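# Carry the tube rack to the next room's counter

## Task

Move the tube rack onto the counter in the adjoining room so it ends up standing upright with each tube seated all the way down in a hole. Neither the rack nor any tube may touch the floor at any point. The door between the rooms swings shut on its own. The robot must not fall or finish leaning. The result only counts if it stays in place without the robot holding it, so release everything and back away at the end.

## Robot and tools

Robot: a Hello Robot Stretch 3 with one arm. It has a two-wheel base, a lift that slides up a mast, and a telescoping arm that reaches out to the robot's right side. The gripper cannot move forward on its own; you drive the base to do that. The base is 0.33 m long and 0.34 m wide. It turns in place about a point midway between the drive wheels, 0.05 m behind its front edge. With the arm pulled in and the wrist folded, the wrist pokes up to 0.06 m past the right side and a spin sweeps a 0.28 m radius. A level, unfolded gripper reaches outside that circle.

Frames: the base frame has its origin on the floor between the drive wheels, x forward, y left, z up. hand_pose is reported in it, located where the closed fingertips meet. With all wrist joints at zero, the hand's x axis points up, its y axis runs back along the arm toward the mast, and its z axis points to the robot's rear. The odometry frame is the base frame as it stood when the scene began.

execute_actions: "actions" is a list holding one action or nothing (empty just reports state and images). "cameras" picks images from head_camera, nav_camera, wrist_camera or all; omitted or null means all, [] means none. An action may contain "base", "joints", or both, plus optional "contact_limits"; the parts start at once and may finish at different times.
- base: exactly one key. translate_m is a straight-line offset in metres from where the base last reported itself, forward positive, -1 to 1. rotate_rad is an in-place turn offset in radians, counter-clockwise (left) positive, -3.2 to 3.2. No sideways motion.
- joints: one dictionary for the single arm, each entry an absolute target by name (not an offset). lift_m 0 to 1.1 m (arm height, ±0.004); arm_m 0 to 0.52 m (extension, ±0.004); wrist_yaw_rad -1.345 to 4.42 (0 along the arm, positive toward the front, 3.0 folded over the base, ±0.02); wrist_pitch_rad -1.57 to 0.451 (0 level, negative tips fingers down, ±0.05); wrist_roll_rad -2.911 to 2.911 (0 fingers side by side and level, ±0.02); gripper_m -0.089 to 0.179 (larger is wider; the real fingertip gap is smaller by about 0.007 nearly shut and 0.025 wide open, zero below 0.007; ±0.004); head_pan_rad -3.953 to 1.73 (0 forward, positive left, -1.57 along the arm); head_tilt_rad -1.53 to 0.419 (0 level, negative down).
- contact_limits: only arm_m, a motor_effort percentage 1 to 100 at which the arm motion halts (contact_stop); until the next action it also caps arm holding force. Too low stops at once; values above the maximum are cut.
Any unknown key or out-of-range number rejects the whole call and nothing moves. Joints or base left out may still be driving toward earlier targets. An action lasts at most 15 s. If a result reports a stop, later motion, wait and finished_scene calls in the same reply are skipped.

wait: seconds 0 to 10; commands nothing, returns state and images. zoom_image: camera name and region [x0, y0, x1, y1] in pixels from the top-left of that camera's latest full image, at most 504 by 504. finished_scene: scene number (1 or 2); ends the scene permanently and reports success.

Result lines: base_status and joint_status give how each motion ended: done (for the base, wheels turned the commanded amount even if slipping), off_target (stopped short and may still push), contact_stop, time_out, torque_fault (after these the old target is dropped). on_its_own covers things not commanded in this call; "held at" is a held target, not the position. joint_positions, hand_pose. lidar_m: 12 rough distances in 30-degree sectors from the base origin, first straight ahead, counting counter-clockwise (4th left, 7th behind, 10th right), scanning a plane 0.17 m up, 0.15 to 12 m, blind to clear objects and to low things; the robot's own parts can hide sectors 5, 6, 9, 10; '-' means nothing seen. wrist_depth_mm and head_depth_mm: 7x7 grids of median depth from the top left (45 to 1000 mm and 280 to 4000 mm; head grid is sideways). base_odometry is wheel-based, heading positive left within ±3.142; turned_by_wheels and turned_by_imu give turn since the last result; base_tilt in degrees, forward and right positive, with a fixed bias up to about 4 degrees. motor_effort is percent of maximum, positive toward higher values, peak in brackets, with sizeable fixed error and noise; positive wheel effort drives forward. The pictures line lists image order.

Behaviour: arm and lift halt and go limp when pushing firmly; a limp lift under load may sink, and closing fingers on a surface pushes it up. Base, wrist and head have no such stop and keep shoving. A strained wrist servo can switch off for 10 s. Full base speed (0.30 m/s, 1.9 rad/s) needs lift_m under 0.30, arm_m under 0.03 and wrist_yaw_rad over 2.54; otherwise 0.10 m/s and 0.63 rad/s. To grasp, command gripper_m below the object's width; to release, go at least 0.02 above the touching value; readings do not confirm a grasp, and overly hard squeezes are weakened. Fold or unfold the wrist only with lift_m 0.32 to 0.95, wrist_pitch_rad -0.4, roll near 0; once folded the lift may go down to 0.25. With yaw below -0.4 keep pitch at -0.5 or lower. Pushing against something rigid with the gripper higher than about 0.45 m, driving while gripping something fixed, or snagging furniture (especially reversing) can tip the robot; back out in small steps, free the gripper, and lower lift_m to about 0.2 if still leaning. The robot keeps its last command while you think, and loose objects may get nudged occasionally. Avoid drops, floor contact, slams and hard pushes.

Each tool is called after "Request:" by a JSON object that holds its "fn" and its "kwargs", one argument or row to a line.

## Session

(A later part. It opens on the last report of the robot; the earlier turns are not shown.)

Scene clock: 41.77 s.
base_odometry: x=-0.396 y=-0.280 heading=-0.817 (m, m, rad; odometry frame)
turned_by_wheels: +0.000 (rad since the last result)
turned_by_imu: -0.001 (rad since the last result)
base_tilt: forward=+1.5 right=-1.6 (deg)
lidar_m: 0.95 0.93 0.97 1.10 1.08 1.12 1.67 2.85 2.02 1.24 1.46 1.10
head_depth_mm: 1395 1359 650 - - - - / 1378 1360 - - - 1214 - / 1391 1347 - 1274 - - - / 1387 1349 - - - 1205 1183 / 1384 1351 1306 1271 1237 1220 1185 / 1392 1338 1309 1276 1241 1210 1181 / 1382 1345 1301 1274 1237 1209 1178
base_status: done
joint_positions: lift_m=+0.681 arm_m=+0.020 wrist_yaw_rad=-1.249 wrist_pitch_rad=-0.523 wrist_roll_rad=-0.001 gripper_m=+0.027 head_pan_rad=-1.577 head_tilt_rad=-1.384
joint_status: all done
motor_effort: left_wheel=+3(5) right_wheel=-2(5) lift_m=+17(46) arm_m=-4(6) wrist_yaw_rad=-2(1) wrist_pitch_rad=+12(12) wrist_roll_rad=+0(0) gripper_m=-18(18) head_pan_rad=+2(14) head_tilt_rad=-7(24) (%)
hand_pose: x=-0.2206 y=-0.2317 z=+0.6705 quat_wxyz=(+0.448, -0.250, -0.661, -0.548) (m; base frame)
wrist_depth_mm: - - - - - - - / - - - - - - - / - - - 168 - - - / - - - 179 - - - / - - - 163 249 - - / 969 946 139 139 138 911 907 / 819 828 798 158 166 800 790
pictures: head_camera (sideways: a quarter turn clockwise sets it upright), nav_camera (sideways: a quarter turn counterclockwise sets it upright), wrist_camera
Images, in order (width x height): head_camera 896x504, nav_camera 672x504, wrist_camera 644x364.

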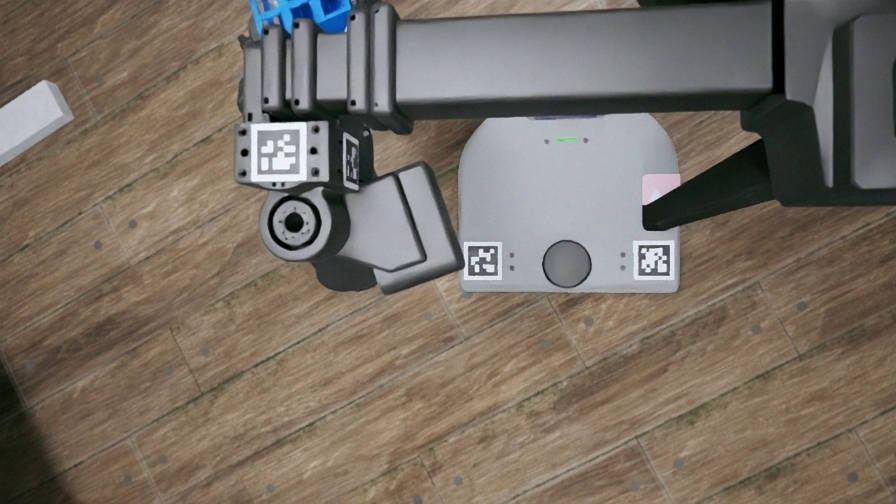

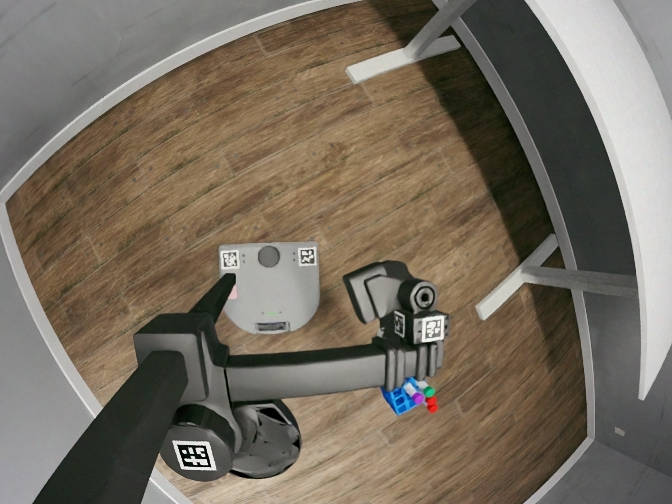

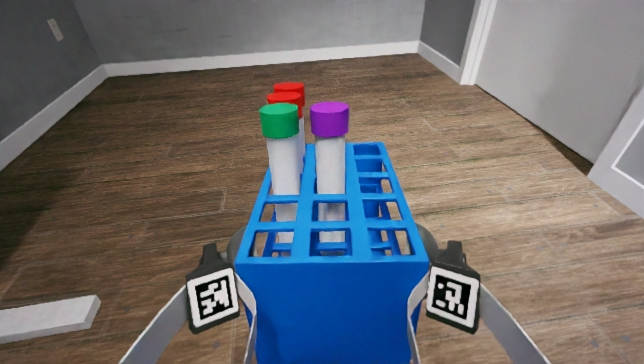

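Request:
{"fn": "execute_actions", "kwargs": {
  "actions": [
    {"base": {"translate_m": -0.33}, "joints": {"lift_m": 0.292, "wrist_yaw_rad": 2.6}}
  ]
}}

Scene clock: 47.10 s.
base_odometry: x=-0.622 y=-0.039 heading=-0.817 (m, m, rad; odometry frame)
turned_by_wheels: +0.000 (rad since the last result)
turned_by_imu: -0.002 (rad since the last result)
base_tilt: forward=+1.5 right=-1.7 (deg)
lidar_m: 1.26 1.22 1.27 0.94 0.93 0.96 1.44 2.56 2.24 1.24 1.61 1.38
head_depth_mm: 1394 1358 1329 1278 1255 1215 1194 / 1391 1351 1318 1278 - - 1190 / 1388 1347 1308 - - - 1188 / 1374 1355 1307 - - 1208 1185 / 1379 1347 1315 1277 994 1215 1186 / 1382 1335 1314 1277 1239 1208 1177 / 1382 1342 1310 1269 1243 1205 1186
base_status: done
joint_positions: lift_m=+0.293 arm_m=+0.020 wrist_yaw_rad=+2.597 wrist_pitch_rad=-0.523 wrist_roll_rad=-0.001 gripper_m=+0.027 head_pan_rad=-1.576 head_tilt_rad=-1.384
joint_status: all done
motor_effort: left_wheel=+4(12) right_wheel=-2(4) lift_m=+17(17) arm_m=-4(4) wrist_yaw_rad=+3(5) wrist_pitch_rad=+12(12) wrist_roll_rad=+0(0) gripper_m=-18(18) head_pan_rad=+3(3) head_tilt_rad=-6(6) (%)
hand_pose: x=+0.0875 y=+0.0142 z=+0.2824 quat_wxyz=(+0.360, +0.707, -0.007, +0.609) (m; base frame)
wrist_depth_mm: 774 946 - - - - 907 / 808 988 - - - - 939 / 830 898 861 168 845 831 807 / 731 692 693 179 637 654 644 / - 580 568 162 250 544 532 / - 521 138 138 138 463 460 / - - - 158 167 406 401
pictures: head_camera (sideways: a quarter turn clockwise sets it upright), nav_camera (sideways: a quarter turn counterclockwise sets it upright), wrist_camera
Images, in order (width x height): head_camera 896x504, nav_camera 672x504, wrist_camera 644x364.

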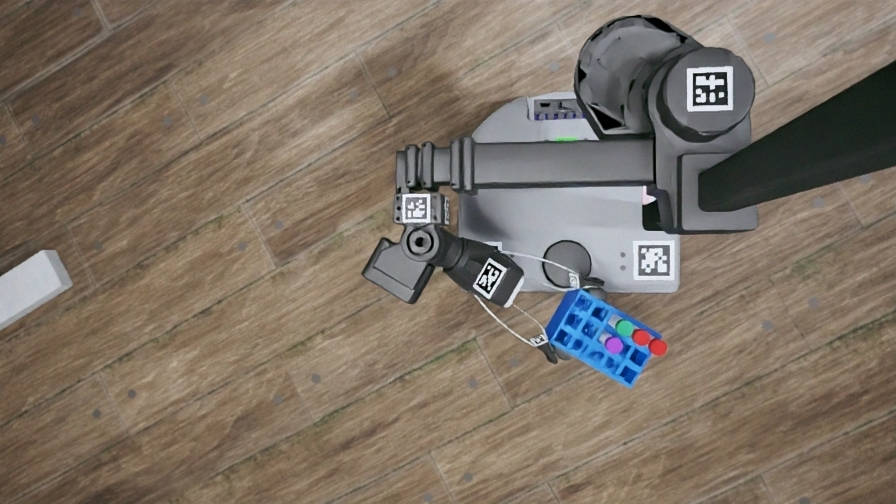

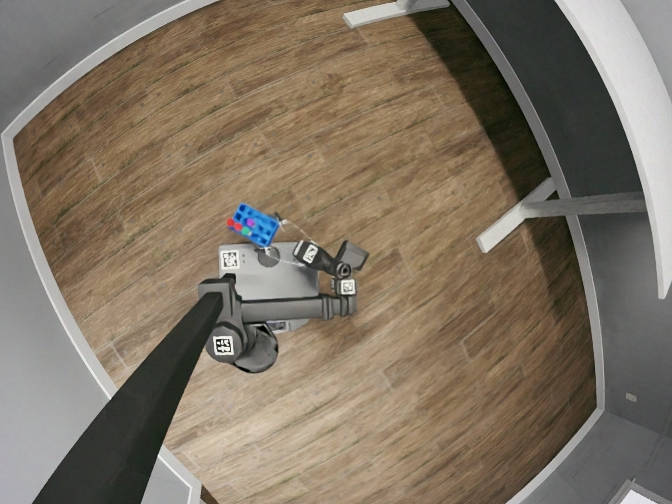

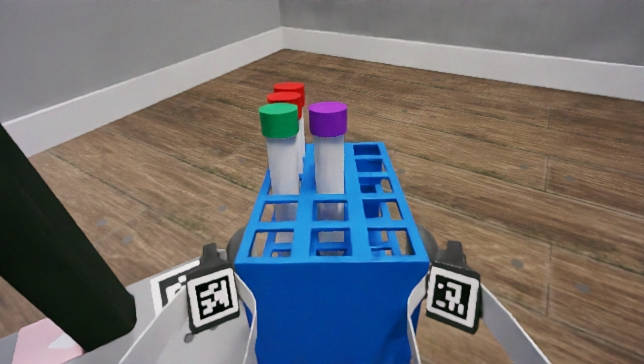

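Request:
{"fn": "execute_actions", "kwargs": {
  "actions": [
    {"base": {"translate_m": -1.0}, "joints": {"head_pan_rad": 1.7, "head_tilt_rad": -1.1}}
  ]
}}

Scene clock: 52.37 s.
base_odometry: x=-1.307 y=+0.689 heading=-0.817 (m, m, rad; odometry frame)
turned_by_wheels: +0.000 (rad since the last result)
turned_by_imu: -0.003 (rad since the last result)
base_tilt: forward=+1.5 right=-1.7 (deg)
lidar_m: 2.15 1.57 0.61 0.45 0.49 0.53 0.75 1.68 1.76 2.15 1.69 2.19
head_depth_mm: 563 715 979 1383 1300 1204 1126 / 535 668 896 1315 1291 1205 1115 / 511 631 825 1208 1297 1199 1091 / 484 588 756 1060 1286 1223 1098 / 451 558 739 1061 1308 - - / 502 621 775 - - - - / 497 - - - 1273 - 1110
base_status: done
joint_positions: lift_m=+0.293 arm_m=+0.020 wrist_yaw_rad=+2.597 wrist_pitch_rad=-0.523 wrist_roll_rad=-0.001 gripper_m=+0.027 head_pan_rad=+1.693 head_tilt_rad=-1.099
joint_status: all done
motor_effort: left_wheel=+4(10) right_wheel=-2(8) lift_m=+18(18) arm_m=-3(3) wrist_yaw_rad=+3(3) wrist_pitch_rad=+12(12) wrist_roll_rad=+0(0) gripper_m=-17(18) head_pan_rad=+3(38) head_tilt_rad=-1(16) (%)
hand_pose: x=+0.0875 y=+0.0142 z=+0.2824 quat_wxyz=(+0.360, +0.707, -0.007, +0.609) (m; base frame)
wrist_depth_mm: 397 491 644 913 - - - / 415 509 683 986 - - - / 445 548 689 168 837 813 798 / 508 562 666 180 638 656 646 / - 559 568 162 248 541 531 / - 518 138 138 138 463 455 / - - - 159 166 409 400
pictures: head_camera (sideways: a quarter turn clockwise sets it upright), nav_camera (sideways: a quarter turn counterclockwise sets it upright), wrist_camera
Images, in order (width x height): head_camera 896x504, nav_camera 672x504, wrist_camera 644x364.

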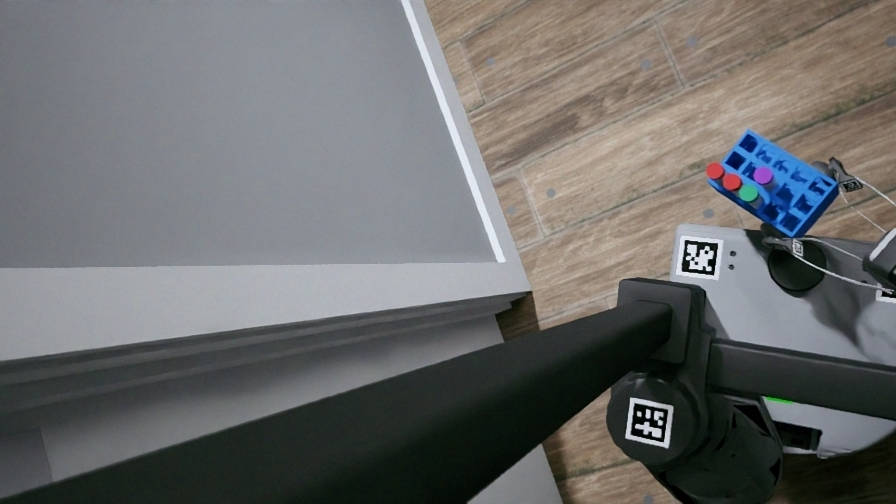

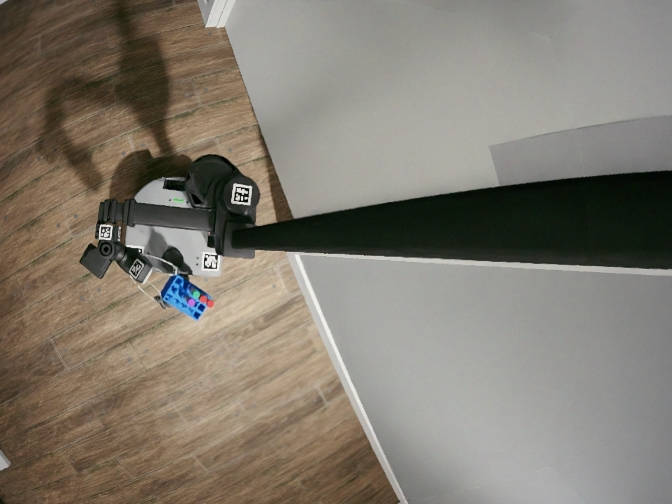

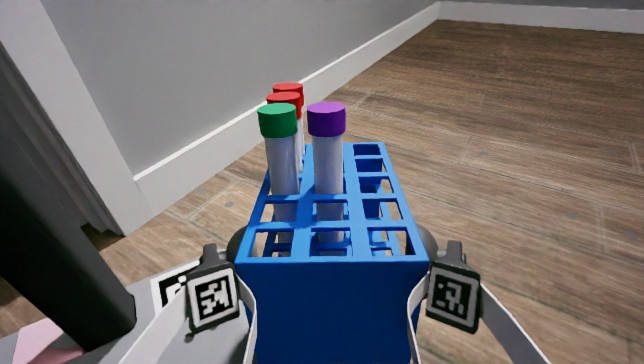

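Request:
{"fn": "execute_actions", "kwargs": {
  "actions": [
    {"base": {"translate_m": -0.33}, "joints": {"head_pan_rad": -0.3, "head_tilt_rad": -1.4}}
  ],
  "cameras": []
}}

Request:
{"fn": "execute_actions", "kwargs": {
  "actions": [
    {"base": {"rotate_rad": 1.945}, "joints": {"wrist_yaw_rad": -1.3, "arm_m": 0.005, "lift_m": 0.31, "head_pan_rad": -1.57}}
  ]
}}

Scene clock: 56.50 s.
base_odometry: x=-1.533 y=+0.930 heading=-0.817 (m, m, rad; odometry frame)
turned_by_wheels: +0.000 (rad since the last result)
turned_by_imu: -0.002 (rad since the last result)
base_tilt: forward=+1.6 right=-1.7 (deg)
lidar_m: 2.46 1.02 0.49 0.37 0.36 0.37 0.52 1.22 1.46 2.03 2.25 1.93
head_depth_mm: 1400 1344 1317 1287 1254 1220 1184 / 1392 1350 1307 1277 - 1209 1183 / 1382 1340 1320 1277 - 1205 1191 / 1381 1353 1311 1276 - - 1173 / 1372 1341 1310 1278 973 - 998 / 1378 1343 1313 1272 1245 - 878 / 1373 1333 1308 1274 1241 1092 -
base_status: done
joint_positions: lift_m=+0.293 arm_m=+0.020 wrist_yaw_rad=+2.597 wrist_pitch_rad=-0.523 wrist_roll_rad=-0.001 gripper_m=+0.027 head_pan_rad=-0.293 head_tilt_rad=-1.384
joint_status: all done
motor_effort: left_wheel=+4(11) right_wheel=-2(9) lift_m=+18(17) arm_m=-4(4) wrist_yaw_rad=+3(3) wrist_pitch_rad=+12(13) wrist_roll_rad=+0(0) gripper_m=-18(17) head_pan_rad=-3(37) head_tilt_rad=-7(23) (%)
hand_pose: x=+0.0875 y=+0.0142 z=+0.2824 quat_wxyz=(+0.360, +0.707, -0.007, +0.609) (m; base frame)
wrist_depth_mm: 338 410 498 652 - - - / 347 434 546 704 - - - / 363 455 580 169 847 815 823 / 395 472 631 179 637 655 650 / - 503 564 162 250 539 535 / - 503 137 139 138 464 460 / - - - 158 166 403 399
pictures: none
No camera images: the call's "cameras" was empty. Leave "cameras" out to get every camera's image.

Scene clock: 60.43 s.
base_odometry: x=-1.533 y=+0.930 heading=+1.128 (m, m, rad; odometry frame)
turned_by_wheels: +1.945 (rad since the last result)
turned_by_imu: +1.938 (rad since the last result)
base_tilt: forward=+1.5 right=-1.7 (deg)
lidar_m: 0.35 0.36 0.45 0.71 1.41 1.76 2.25 1.93 2.58 2.28 0.49 0.38
head_depth_mm: 1393 1359 1320 1272 1258 1216 1190 / 1382 1358 1320 1152 - - 1190 / 1396 1349 1312 - - - 1182 / 1387 1345 1311 1283 - 1210 1185 / 1375 1345 1313 1280 1247 1211 1177 / 1381 1333 1300 1272 1245 1213 1183 / 1318 1244 1184 1268 1212 1120 1051
base_status: done
joint_positions: lift_m=+0.309 arm_m=+0.005 wrist_yaw_rad=-1.297 wrist_pitch_rad=-0.524 wrist_roll_rad=-0.001 gripper_m=+0.027 head_pan_rad=-1.563 head_tilt_rad=-1.384
joint_status: all done
motor_effort: left_wheel=-2(11) right_wheel=+3(7) lift_m=+52(54) arm_m=-4(6) wrist_yaw_rad=-3(5) wrist_pitch_rad=+13(13) wrist_roll_rad=+0(0) gripper_m=-18(18) head_pan_rad=-3(37) head_tilt_rad=-6(7) (%)
hand_pose: x=-0.2235 y=-0.2070 z=+0.2991 quat_wxyz=(+0.434, -0.266, -0.655, -0.559) (m; base frame)
wrist_depth_mm: - - - - - - - / - - - - - - - / 940 956 932 168 877 877 862 / 746 728 718 179 659 679 670 / 614 604 588 162 248 566 567 / 514 512 139 139 138 492 483 / 438 441 419 158 166 419 420
pictures: head_camera (sideways: a quarter turn clockwise sets it upright), nav_camera (sideways: a quarter turn counterclockwise sets it upright), wrist_camera
Images, in order (width x height): head_camera 896x504, nav_camera 672x504, wrist_camera 644x364.

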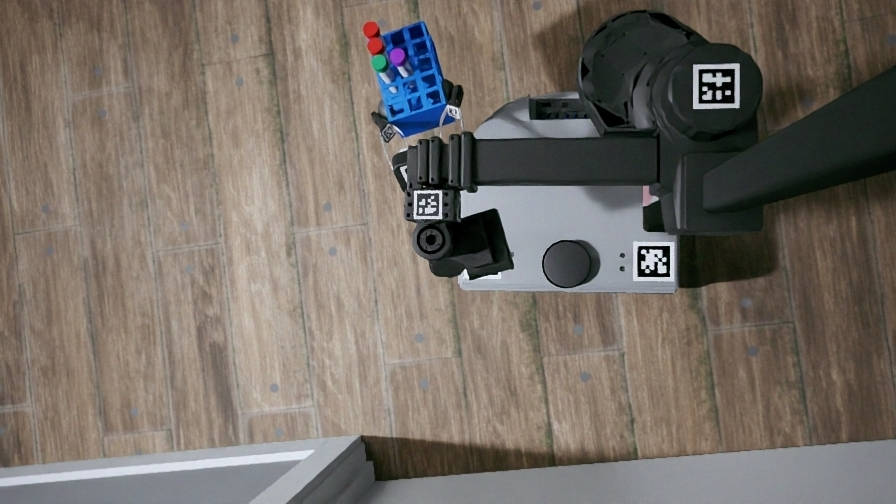

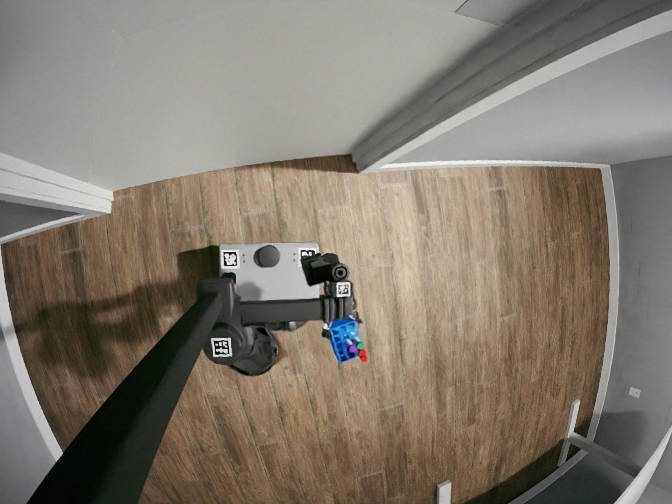

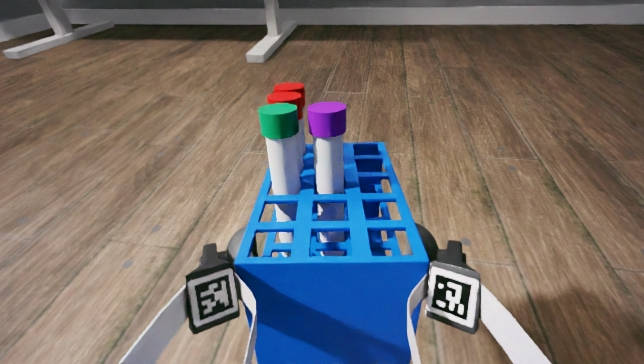

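Request:
{"fn": "execute_actions", "kwargs": {
  "actions": [
    {"base": {"translate_m": 0.288}, "joints": {"wrist_yaw_rad": -1.335, "arm_m": 0.0}}
  ]
}}

Scene clock: 65.90 s.
base_odometry: x=-1.409 y=+1.190 heading=+1.128 (m, m, rad; odometry frame)
turned_by_wheels: +0.000 (rad since the last result)
turned_by_imu: +0.020 (rad since the last result)
base_tilt: forward=+1.5 right=-1.8 (deg)
lidar_m: - - 0.15 0.23 1.46 1.84 2.52 2.19 2.52 0.35 0.15 -
head_depth_mm: 1393 1356 1312 1274 1253 1221 1187 / 1390 1353 1314 1030 - - 1190 / 1395 1349 1311 - - - 1172 / 1392 1357 1312 1291 - 1215 1188 / 505 660 966 1264 985 803 674 / 467 589 594 523 465 420 382 / 419 386 354 330 318 306 295
base_status: done
joint_positions: lift_m=+0.309 arm_m=+0.000 wrist_yaw_rad=-1.333 wrist_pitch_rad=-0.524 wrist_roll_rad=-0.001 gripper_m=+0.027 head_pan_rad=-1.558 head_tilt_rad=-1.382
joint_status: all done
motor_effort: left_wheel=+4(47) right_wheel=+2(14) lift_m=+51(52) arm_m=-3(4) wrist_yaw_rad=-3(7) wrist_pitch_rad=+13(13) wrist_roll_rad=+0(0) gripper_m=-18(17) head_pan_rad=-5(16) head_tilt_rad=-6(11) (%)
hand_pose: x=-0.2254 y=-0.1946 z=+0.2990 quat_wxyz=(+0.424, -0.278, -0.650, -0.567) (m; base frame)
wrist_depth_mm: - - - - - - - / - - - - - - - / 972 962 909 167 890 884 849 / 758 735 715 179 662 694 679 / 607 598 594 162 250 568 563 / 518 508 139 139 138 485 475 / 443 438 422 158 166 416 416
pictures: head_camera (sideways: a quarter turn clockwise sets it upright), nav_camera (sideways: a quarter turn counterclockwise sets it upright), wrist_camera
Images, in order (width x height): head_camera 896x504, nav_camera 672x504, wrist_camera 644x364.

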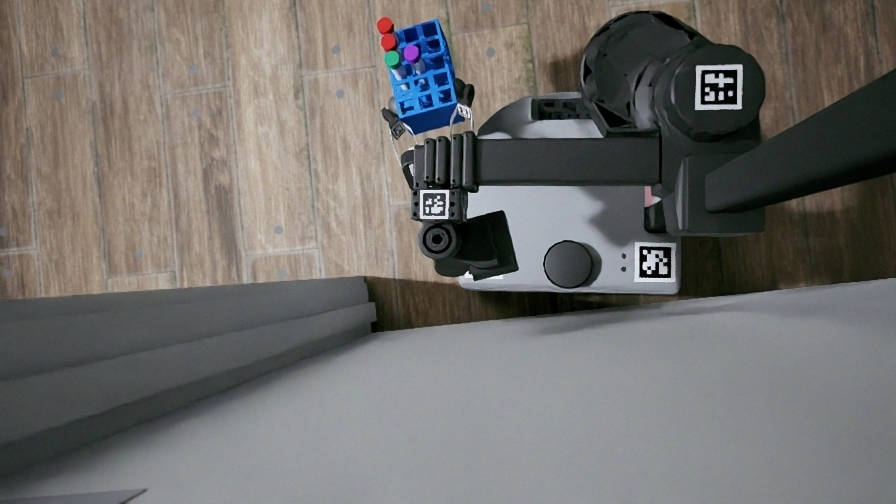

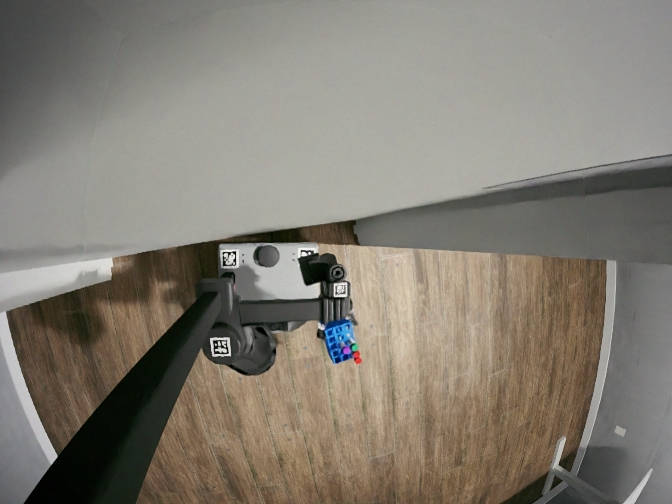

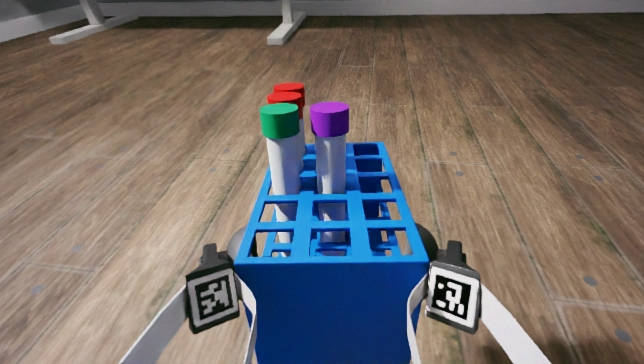

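Request:
{"fn": "execute_actions", "kwargs": {
  "actions": []
}}

Scene clock: 66.57 s.
base_odometry: x=-1.409 y=+1.190 heading=+1.128 (m, m, rad; odometry frame)
turned_by_wheels: +0.000 (rad since the last result)
turned_by_imu: +0.000 (rad since the last result)
base_tilt: forward=+1.4 right=-1.7 (deg)
lidar_m: - - 0.15 0.23 1.45 1.84 2.52 2.18 2.52 0.35 0.15 -
head_depth_mm: 1404 1350 1317 1271 1260 1214 1191 / 1392 1358 1313 1037 - - 1197 / 1382 1344 1314 - - - 1188 / 1389 1347 1315 1282 - 1206 1181 / 507 659 967 1263 987 805 674 / 468 588 595 522 465 419 382 / 419 387 354 331 317 306 295
base_status: done
joint_positions: lift_m=+0.309 arm_m=+0.000 wrist_yaw_rad=-1.333 wrist_pitch_rad=-0.524 wrist_roll_rad=-0.001 gripper_m=+0.027 head_pan_rad=-1.558 head_tilt_rad=-1.382
joint_status: all done
motor_effort: left_wheel=+3(47) right_wheel=+2(14) lift_m=+52(52) arm_m=-3(4) wrist_yaw_rad=-3(7) wrist_pitch_rad=+13(13) wrist_roll_rad=+0(0) gripper_m=-18(17) head_pan_rad=-5(16) head_tilt_rad=-6(11) (%)
hand_pose: x=-0.2254 y=-0.1946 z=+0.2990 quat_wxyz=(+0.424, -0.278, -0.650, -0.567) (m; base frame)
wrist_depth_mm: - - - - - - - / - - - - - - - / 979 933 901 167 889 890 841 / 734 740 715 179 667 693 676 / 605 592 599 162 249 574 563 / 509 503 140 139 137 491 477 / 442 443 429 158 166 420 419
pictures: head_camera (sideways: a quarter turn clockwise sets it upright), nav_camera (sideways: a quarter turn counterclockwise sets it upright), wrist_camera
Images, in order (width x height): head_camera 896x504, nav_camera 672x504, wrist_camera 644x364.

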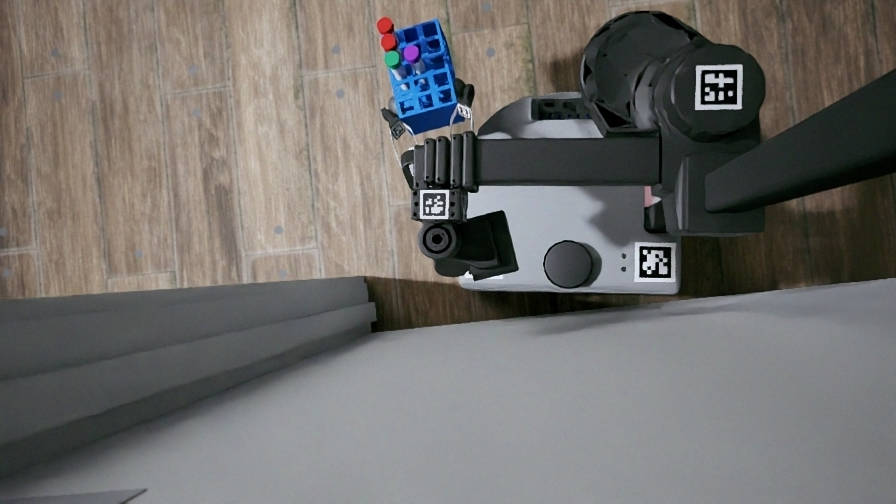

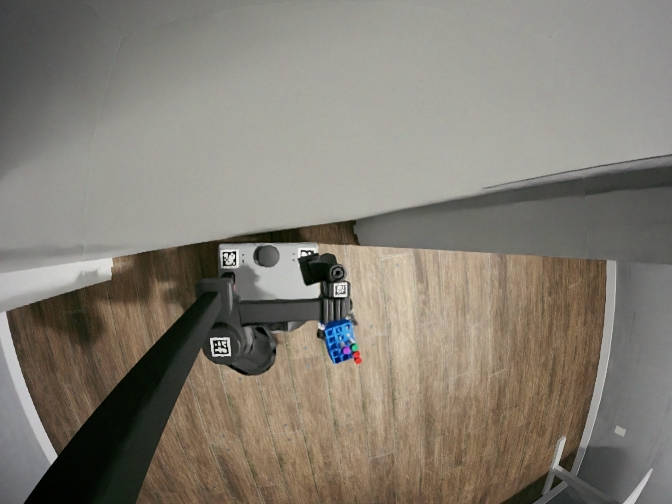

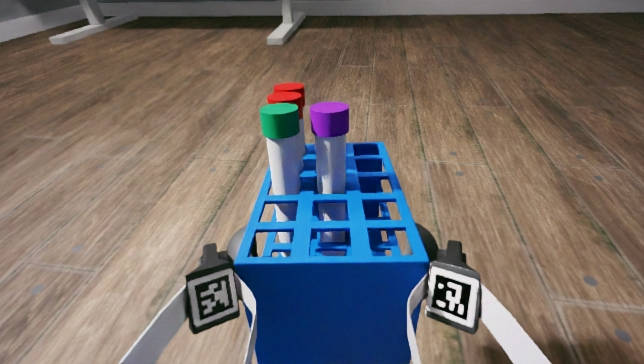

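Request:
{"fn": "execute_actions", "kwargs": {
  "actions": [
    {"base": {"translate_m": 0.3}}
  ]
}}

Scene clock: 70.93 s.
base_odometry: x=-1.281 y=+1.461 heading=+1.128 (m, m, rad; odometry frame)
turned_by_wheels: +0.000 (rad since the last result)
turned_by_imu: +0.006 (rad since the last result)
base_tilt: forward=+1.5 right=-1.7 (deg)
lidar_m: 0.15 - 0.15 0.18 0.40 1.89 2.82 2.46 0.38 0.50 1.71 0.22
head_depth_mm: 475 634 1316 1275 1256 1219 1190 / 605 676 1011 1001 - - 1197 / 965 1064 1208 - - - 933 / 1372 1351 1311 1288 - 1131 709 / 1376 1343 1304 1274 1246 781 511 / 1376 1343 1300 1270 864 547 400 / 1376 1334 1307 981 585 420 329
base_status: done
joint_positions: lift_m=+0.309 arm_m=+0.000 wrist_yaw_rad=-1.333 wrist_pitch_rad=-0.524 wrist_roll_rad=-0.001 gripper_m=+0.027 head_pan_rad=-1.563 head_tilt_rad=-1.385
joint_status: not commanded
motor_effort: left_wheel=+8(82) right_wheel=+2(13) lift_m=+52(52) arm_m=-4(4) wrist_yaw_rad=-2(3) wrist_pitch_rad=+13(13) wrist_roll_rad=+0(0) gripper_m=-18(18) head_pan_rad=-3(21) head_tilt_rad=-6(10) (%)
hand_pose: x=-0.2254 y=-0.1946 z=+0.2990 quat_wxyz=(+0.424, -0.278, -0.650, -0.567) (m; base frame)
wrist_depth_mm: - - - - - - - / 180 - - - - - - / 179 950 912 167 885 866 871 / 169 662 711 179 662 684 677 / 171 243 589 163 250 568 558 / 183 230 139 139 137 485 478 / 185 225 402 158 166 418 417
pictures: head_camera (sideways: a quarter turn clockwise sets it upright), nav_camera (sideways: a quarter turn counterclockwise sets it upright), wrist_camera
Images, in order (width x height): head_camera 896x504, nav_camera 672x504, wrist_camera 644x364.

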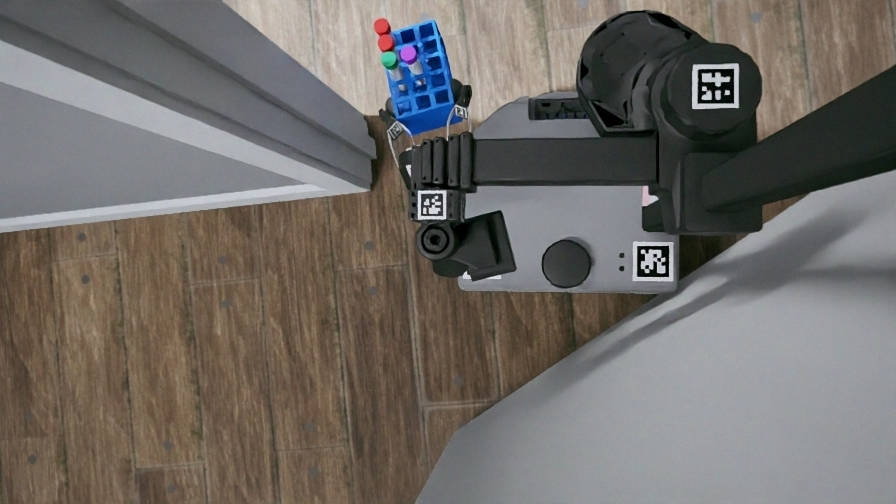

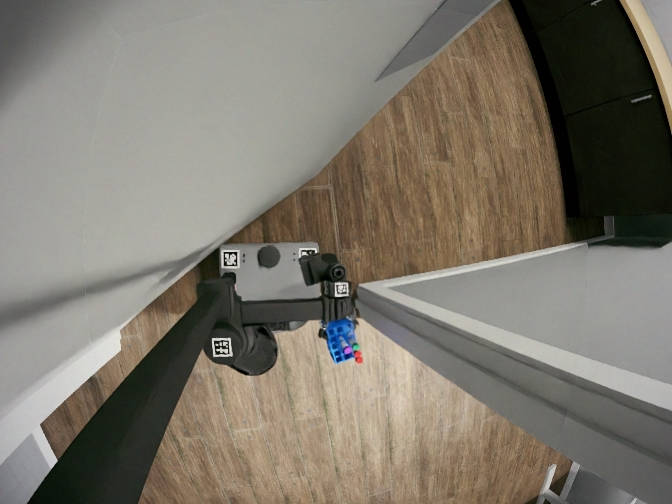

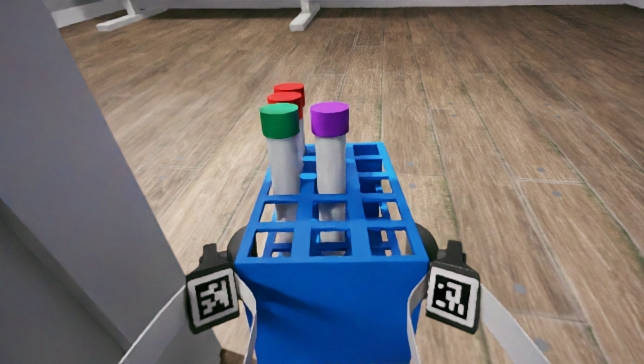

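Request:
{"fn": "execute_actions", "kwargs": {
  "actions": [
    {"base": {"translate_m": 0.27}, "joints": {"head_pan_rad": -1.2, "head_tilt_rad": -0.5}}
  ]
}}

Scene clock: 75.03 s.
base_odometry: x=-1.165 y=+1.705 heading=+1.128 (m, m, rad; odometry frame)
turned_by_wheels: +0.000 (rad since the last result)
turned_by_imu: -0.001 (rad since the last result)
base_tilt: forward=+1.4 right=-1.7 (deg)
lidar_m: 0.21 0.17 0.17 0.18 0.27 1.93 3.09 0.53 0.55 1.25 1.68 1.81
head_depth_mm: 1912 1826 1633 1794 1927 1557 1309 / 1938 1805 1645 1847 1919 1563 1321 / 2001 1829 1720 1910 1919 1568 1320 / 2025 1800 1764 1952 1918 1545 1313 / 2106 1803 1810 2018 1909 1555 1316 / 2131 1810 1861 2102 1909 1551 1317 / 2185 1802 1932 2157 1898 1565 1313
base_status: done
joint_positions: lift_m=+0.309 arm_m=+0.000 wrist_yaw_rad=-1.333 wrist_pitch_rad=-0.524 wrist_roll_rad=-0.001 gripper_m=+0.027 head_pan_rad=-1.207 head_tilt_rad=-0.507
joint_status: all done
motor_effort: left_wheel=+7(58) right_wheel=+1(4) lift_m=+52(52) arm_m=-4(4) wrist_yaw_rad=-2(2) wrist_pitch_rad=+13(13) wrist_roll_rad=+0(0) gripper_m=-18(17) head_pan_rad=+2(23) head_tilt_rad=+2(28) (%)
hand_pose: x=-0.2254 y=-0.1946 z=+0.2990 quat_wxyz=(+0.424, -0.278, -0.650, -0.567) (m; base frame)
wrist_depth_mm: 325 305 307 - - - - / 364 345 328 - - - - / 419 393 361 167 896 871 872 / 488 452 413 179 661 688 684 / 557 517 471 162 249 574 556 / 520 517 139 139 138 485 476 / 443 441 428 158 166 420 421
pictures: head_camera (sideways: a quarter turn clockwise sets it upright), nav_camera (sideways: a quarter turn counterclockwise sets it upright), wrist_camera
Images, in order (width x height): head_camera 896x504, nav_camera 672x504, wrist_camera 644x364.

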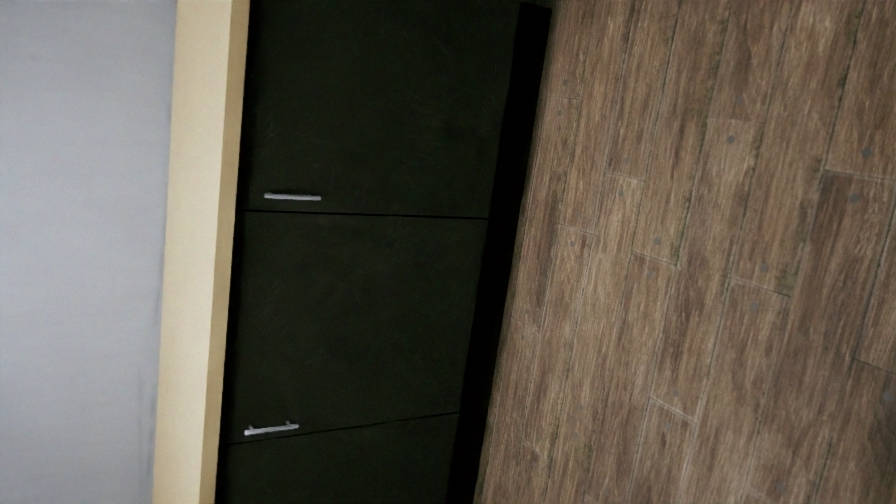

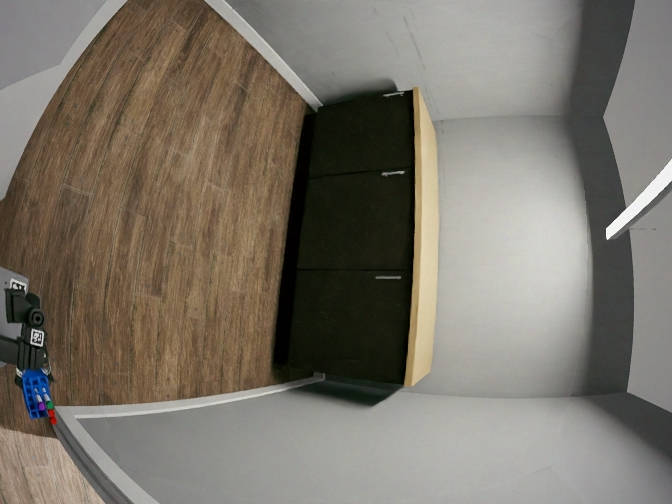

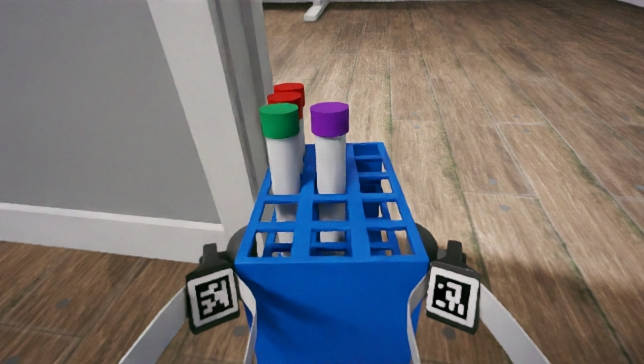

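Request:
{"fn": "execute_actions", "kwargs": {
  "actions": [
    {"base": {"rotate_rad": -1.14}, "joints": {"wrist_yaw_rad": 1.4, "head_pan_rad": -1.57, "head_tilt_rad": -1.4}}
  ]
}}

Scene clock: 82.53 s.
base_odometry: x=-1.165 y=+1.705 heading=-0.011 (m, m, rad; odometry frame)
turned_by_wheels: -1.140 (rad since the last result)
turned_by_imu: -1.127 (rad since the last result)
base_tilt: forward=+1.5 right=-1.6 (deg)
lidar_m: 1.67 1.87 1.68 0.24 0.23 0.24 0.32 0.86 3.10 0.54 0.53 1.04
head_depth_mm: 1393 1365 1317 1281 1263 663 506 / 1386 1350 1313 1284 - - 594 / 1382 1345 1314 - - - 628 / 1384 1344 1313 - - 1187 732 / 1366 1144 1304 1271 1244 1216 1166 / 740 1003 1298 1256 1240 1208 1187 / 766 1129 1305 1268 1236 1214 1183
base_status: done
joint_positions: lift_m=+0.309 arm_m=+0.000 wrist_yaw_rad=+1.396 wrist_pitch_rad=-0.525 wrist_roll_rad=-0.001 gripper_m=+0.027 head_pan_rad=-1.565 head_tilt_rad=-1.386
joint_status: all done
motor_effort: left_wheel=+4(48) right_wheel=-4(29) lift_m=+51(52) arm_m=-3(4) wrist_yaw_rad=+3(8) wrist_pitch_rad=+13(14) wrist_roll_rad=+0(0) gripper_m=-18(18) head_pan_rad=-2(23) head_tilt_rad=-5(34) (%)
hand_pose: x=+0.1851 y=-0.1817 z=+0.2988 quat_wxyz=(+0.642, +0.579, -0.404, +0.299) (m; base frame)
wrist_depth_mm: - - - - - 934 494 / - - - - - 861 483 / 935 935 889 168 905 787 466 / 746 745 712 179 663 653 457 / 603 599 578 163 249 565 437 / 508 505 139 139 138 479 421 / 441 442 418 157 166 418 400
pictures: head_camera (sideways: a quarter turn clockwise sets it upright), nav_camera (sideways: a quarter turn counterclockwise sets it upright), wrist_camera
Images, in order (width x height): head_camera 896x504, nav_camera 672x504, wrist_camera 644x364.

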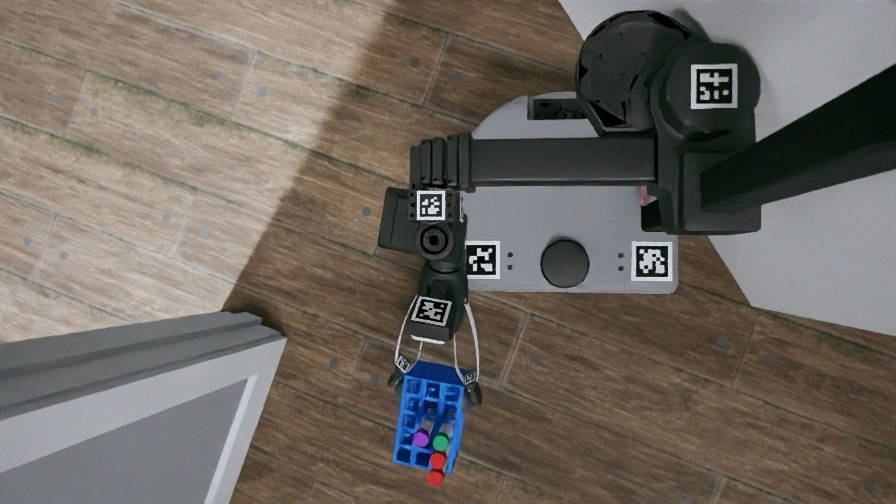

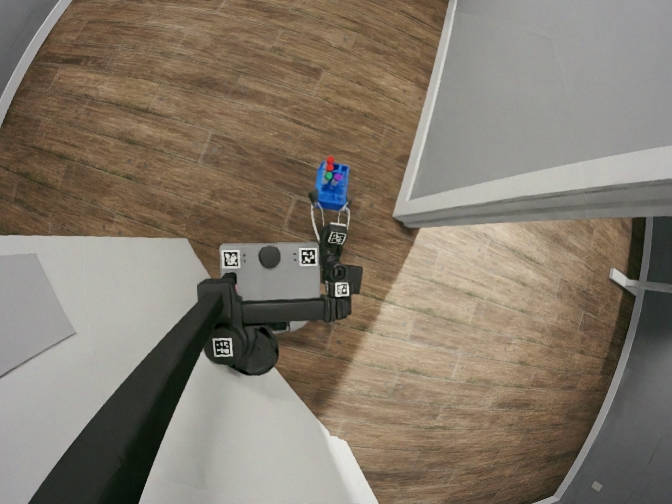

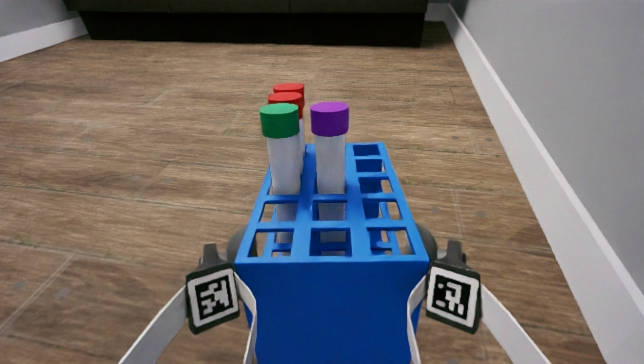

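Request:
{"fn": "execute_actions", "kwargs": {
  "actions": [
    {"base": {"translate_m": 0.5}, "joints": {"lift_m": 0.62, "arm_m": 0.15}}
  ]
}}

Scene clock: 89.13 s.
base_odometry: x=-0.665 y=+1.700 heading=-0.011 (m, m, rad; odometry frame)
turned_by_wheels: +0.000 (rad since the last result)
turned_by_imu: -0.001 (rad since the last result)
base_tilt: forward=+1.5 right=-1.7 (deg)
lidar_m: 1.20 1.45 1.52 1.53 1.85 1.96 0.78 0.37 0.61 0.61 0.74 1.19
head_depth_mm: 777 987 1317 1269 1244 - - / 789 - - - - - - / 829 1257 1309 1291 - - - / 894 - 1311 1282 - 1207 1191 / 957 - 1306 1282 1245 1208 1180 / 1014 1262 1299 1274 1238 1211 1186 / 1081 1263 1302 1272 1234 1208 1182
base_status: done
joint_positions: lift_m=+0.619 arm_m=+0.150 wrist_yaw_rad=+1.398 wrist_pitch_rad=-0.525 wrist_roll_rad=-0.001 gripper_m=+0.027 head_pan_rad=-1.565 head_tilt_rad=-1.386
joint_status: all done
motor_effort: left_wheel=+5(12) right_wheel=-2(7) lift_m=+52(53) arm_m=+2(1) wrist_yaw_rad=+3(4) wrist_pitch_rad=+13(14) wrist_roll_rad=+0(0) gripper_m=-18(18) head_pan_rad=-2(2) head_tilt_rad=-5(4) (%)
hand_pose: x=+0.1851 y=-0.3309 z=+0.6088 quat_wxyz=(+0.641, +0.580, -0.404, +0.299) (m; base frame)
wrist_depth_mm: - - - 972 921 - 539 / - - - - - 946 524 / - - - 167 - 887 514 / - - - 179 - 865 498 / - - - 163 248 818 487 / 906 866 139 139 138 723 475 / 760 763 742 158 166 695 465
pictures: head_camera (sideways: a quarter turn clockwise sets it upright), nav_camera (sideways: a quarter turn counterclockwise sets it upright), wrist_camera
Images, in order (width x height): head_camera 896x504, nav_camera 672x504, wrist_camera 644x364.

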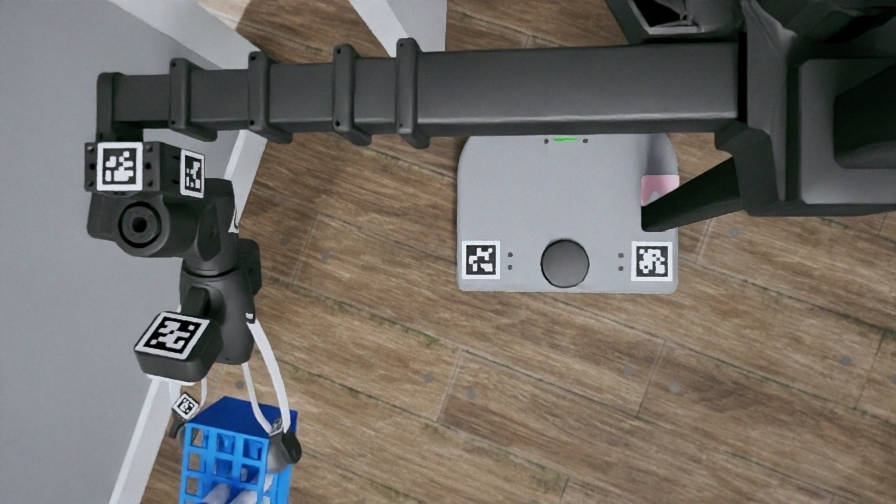

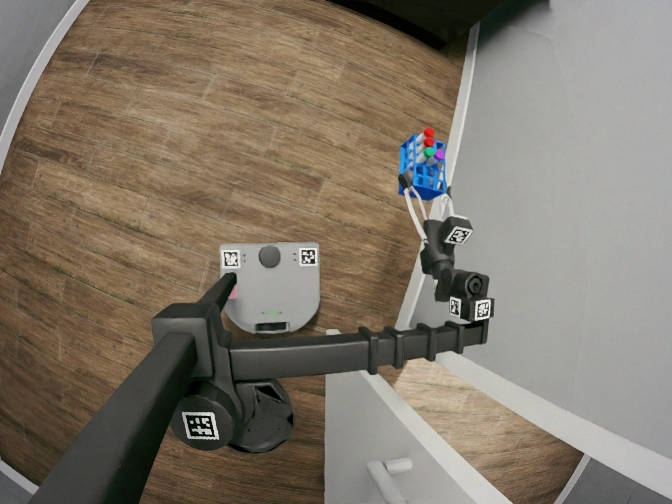

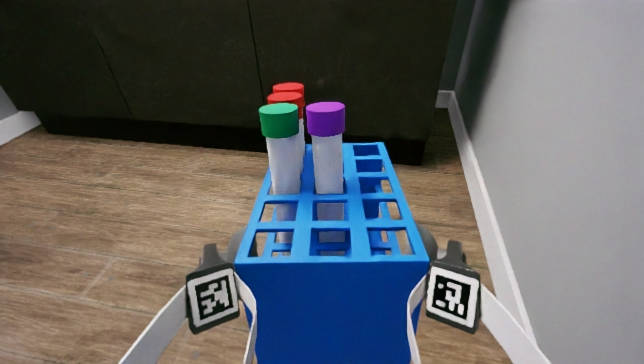

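Request:
{"fn": "execute_actions", "kwargs": {
  "actions": [
    {"base": {"translate_m": 0.44}, "joints": {"lift_m": 1.06, "arm_m": 0.37, "head_pan_rad": -0.9, "head_tilt_rad": -0.5}}
  ]
}}

Scene clock: 95.87 s.
base_odometry: x=-0.225 y=+1.695 heading=-0.011 (m, m, rad; odometry frame)
turned_by_wheels: +0.000 (rad since the last result)
turned_by_imu: -0.002 (rad since the last result)
base_tilt: forward=+1.5 right=-1.8 (deg)
lidar_m: 0.78 0.95 1.37 1.38 1.67 2.37 1.34 0.84 0.75 0.76 0.86 0.78
head_depth_mm: 832 885 896 592 1093 1180 1244 / 926 992 600 635 1258 1372 1320 / 1034 1120 1196 1307 1477 1514 1312 / 1179 1288 1049 1017 1154 1320 1312 / 1321 1428 1053 949 1061 1204 1312 / 1265 1386 1045 886 986 1100 1256 / 1209 1292 1051 842 916 1023 1145
base_status: done
joint_positions: lift_m=+1.059 arm_m=+0.370 wrist_yaw_rad=+1.398 wrist_pitch_rad=-0.525 wrist_roll_rad=-0.001 gripper_m=+0.027 head_pan_rad=-0.907 head_tilt_rad=-0.507
joint_status: all done
motor_effort: left_wheel=+4(11) right_wheel=-1(3) lift_m=+52(52) arm_m=+2(1) wrist_yaw_rad=+3(2) wrist_pitch_rad=+13(13) wrist_roll_rad=+0(0) gripper_m=-18(18) head_pan_rad=+3(32) head_tilt_rad=+1(30) (%)
hand_pose: x=+0.1851 y=-0.5509 z=+1.0488 quat_wxyz=(+0.641, +0.580, -0.404, +0.299) (m; base frame)
wrist_depth_mm: - - - - - 808 436 / 832 800 778 750 801 767 422 / 773 701 639 167 574 723 417 / 910 820 742 178 654 704 407 / - 974 873 162 249 678 400 / - - 139 139 137 593 389 / - - - 158 167 687 379
pictures: head_camera (sideways: a quarter turn clockwise sets it upright), nav_camera (sideways: a quarter turn counterclockwise sets it upright), wrist_camera
Images, in order (width x height): head_camera 896x504, nav_camera 672x504, wrist_camera 644x364.

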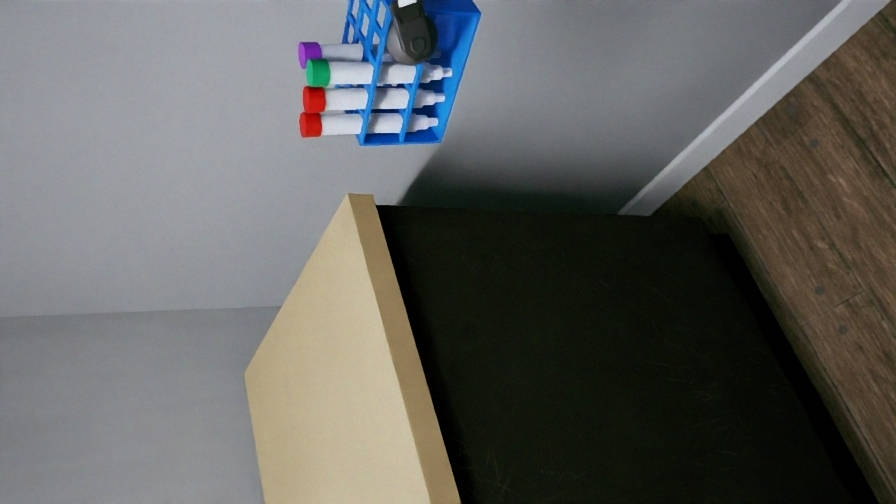

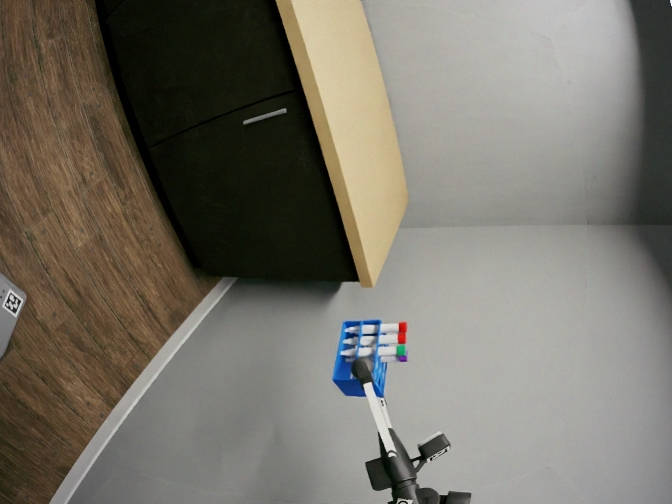

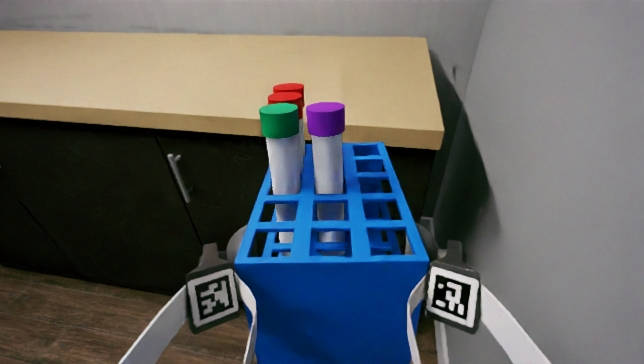

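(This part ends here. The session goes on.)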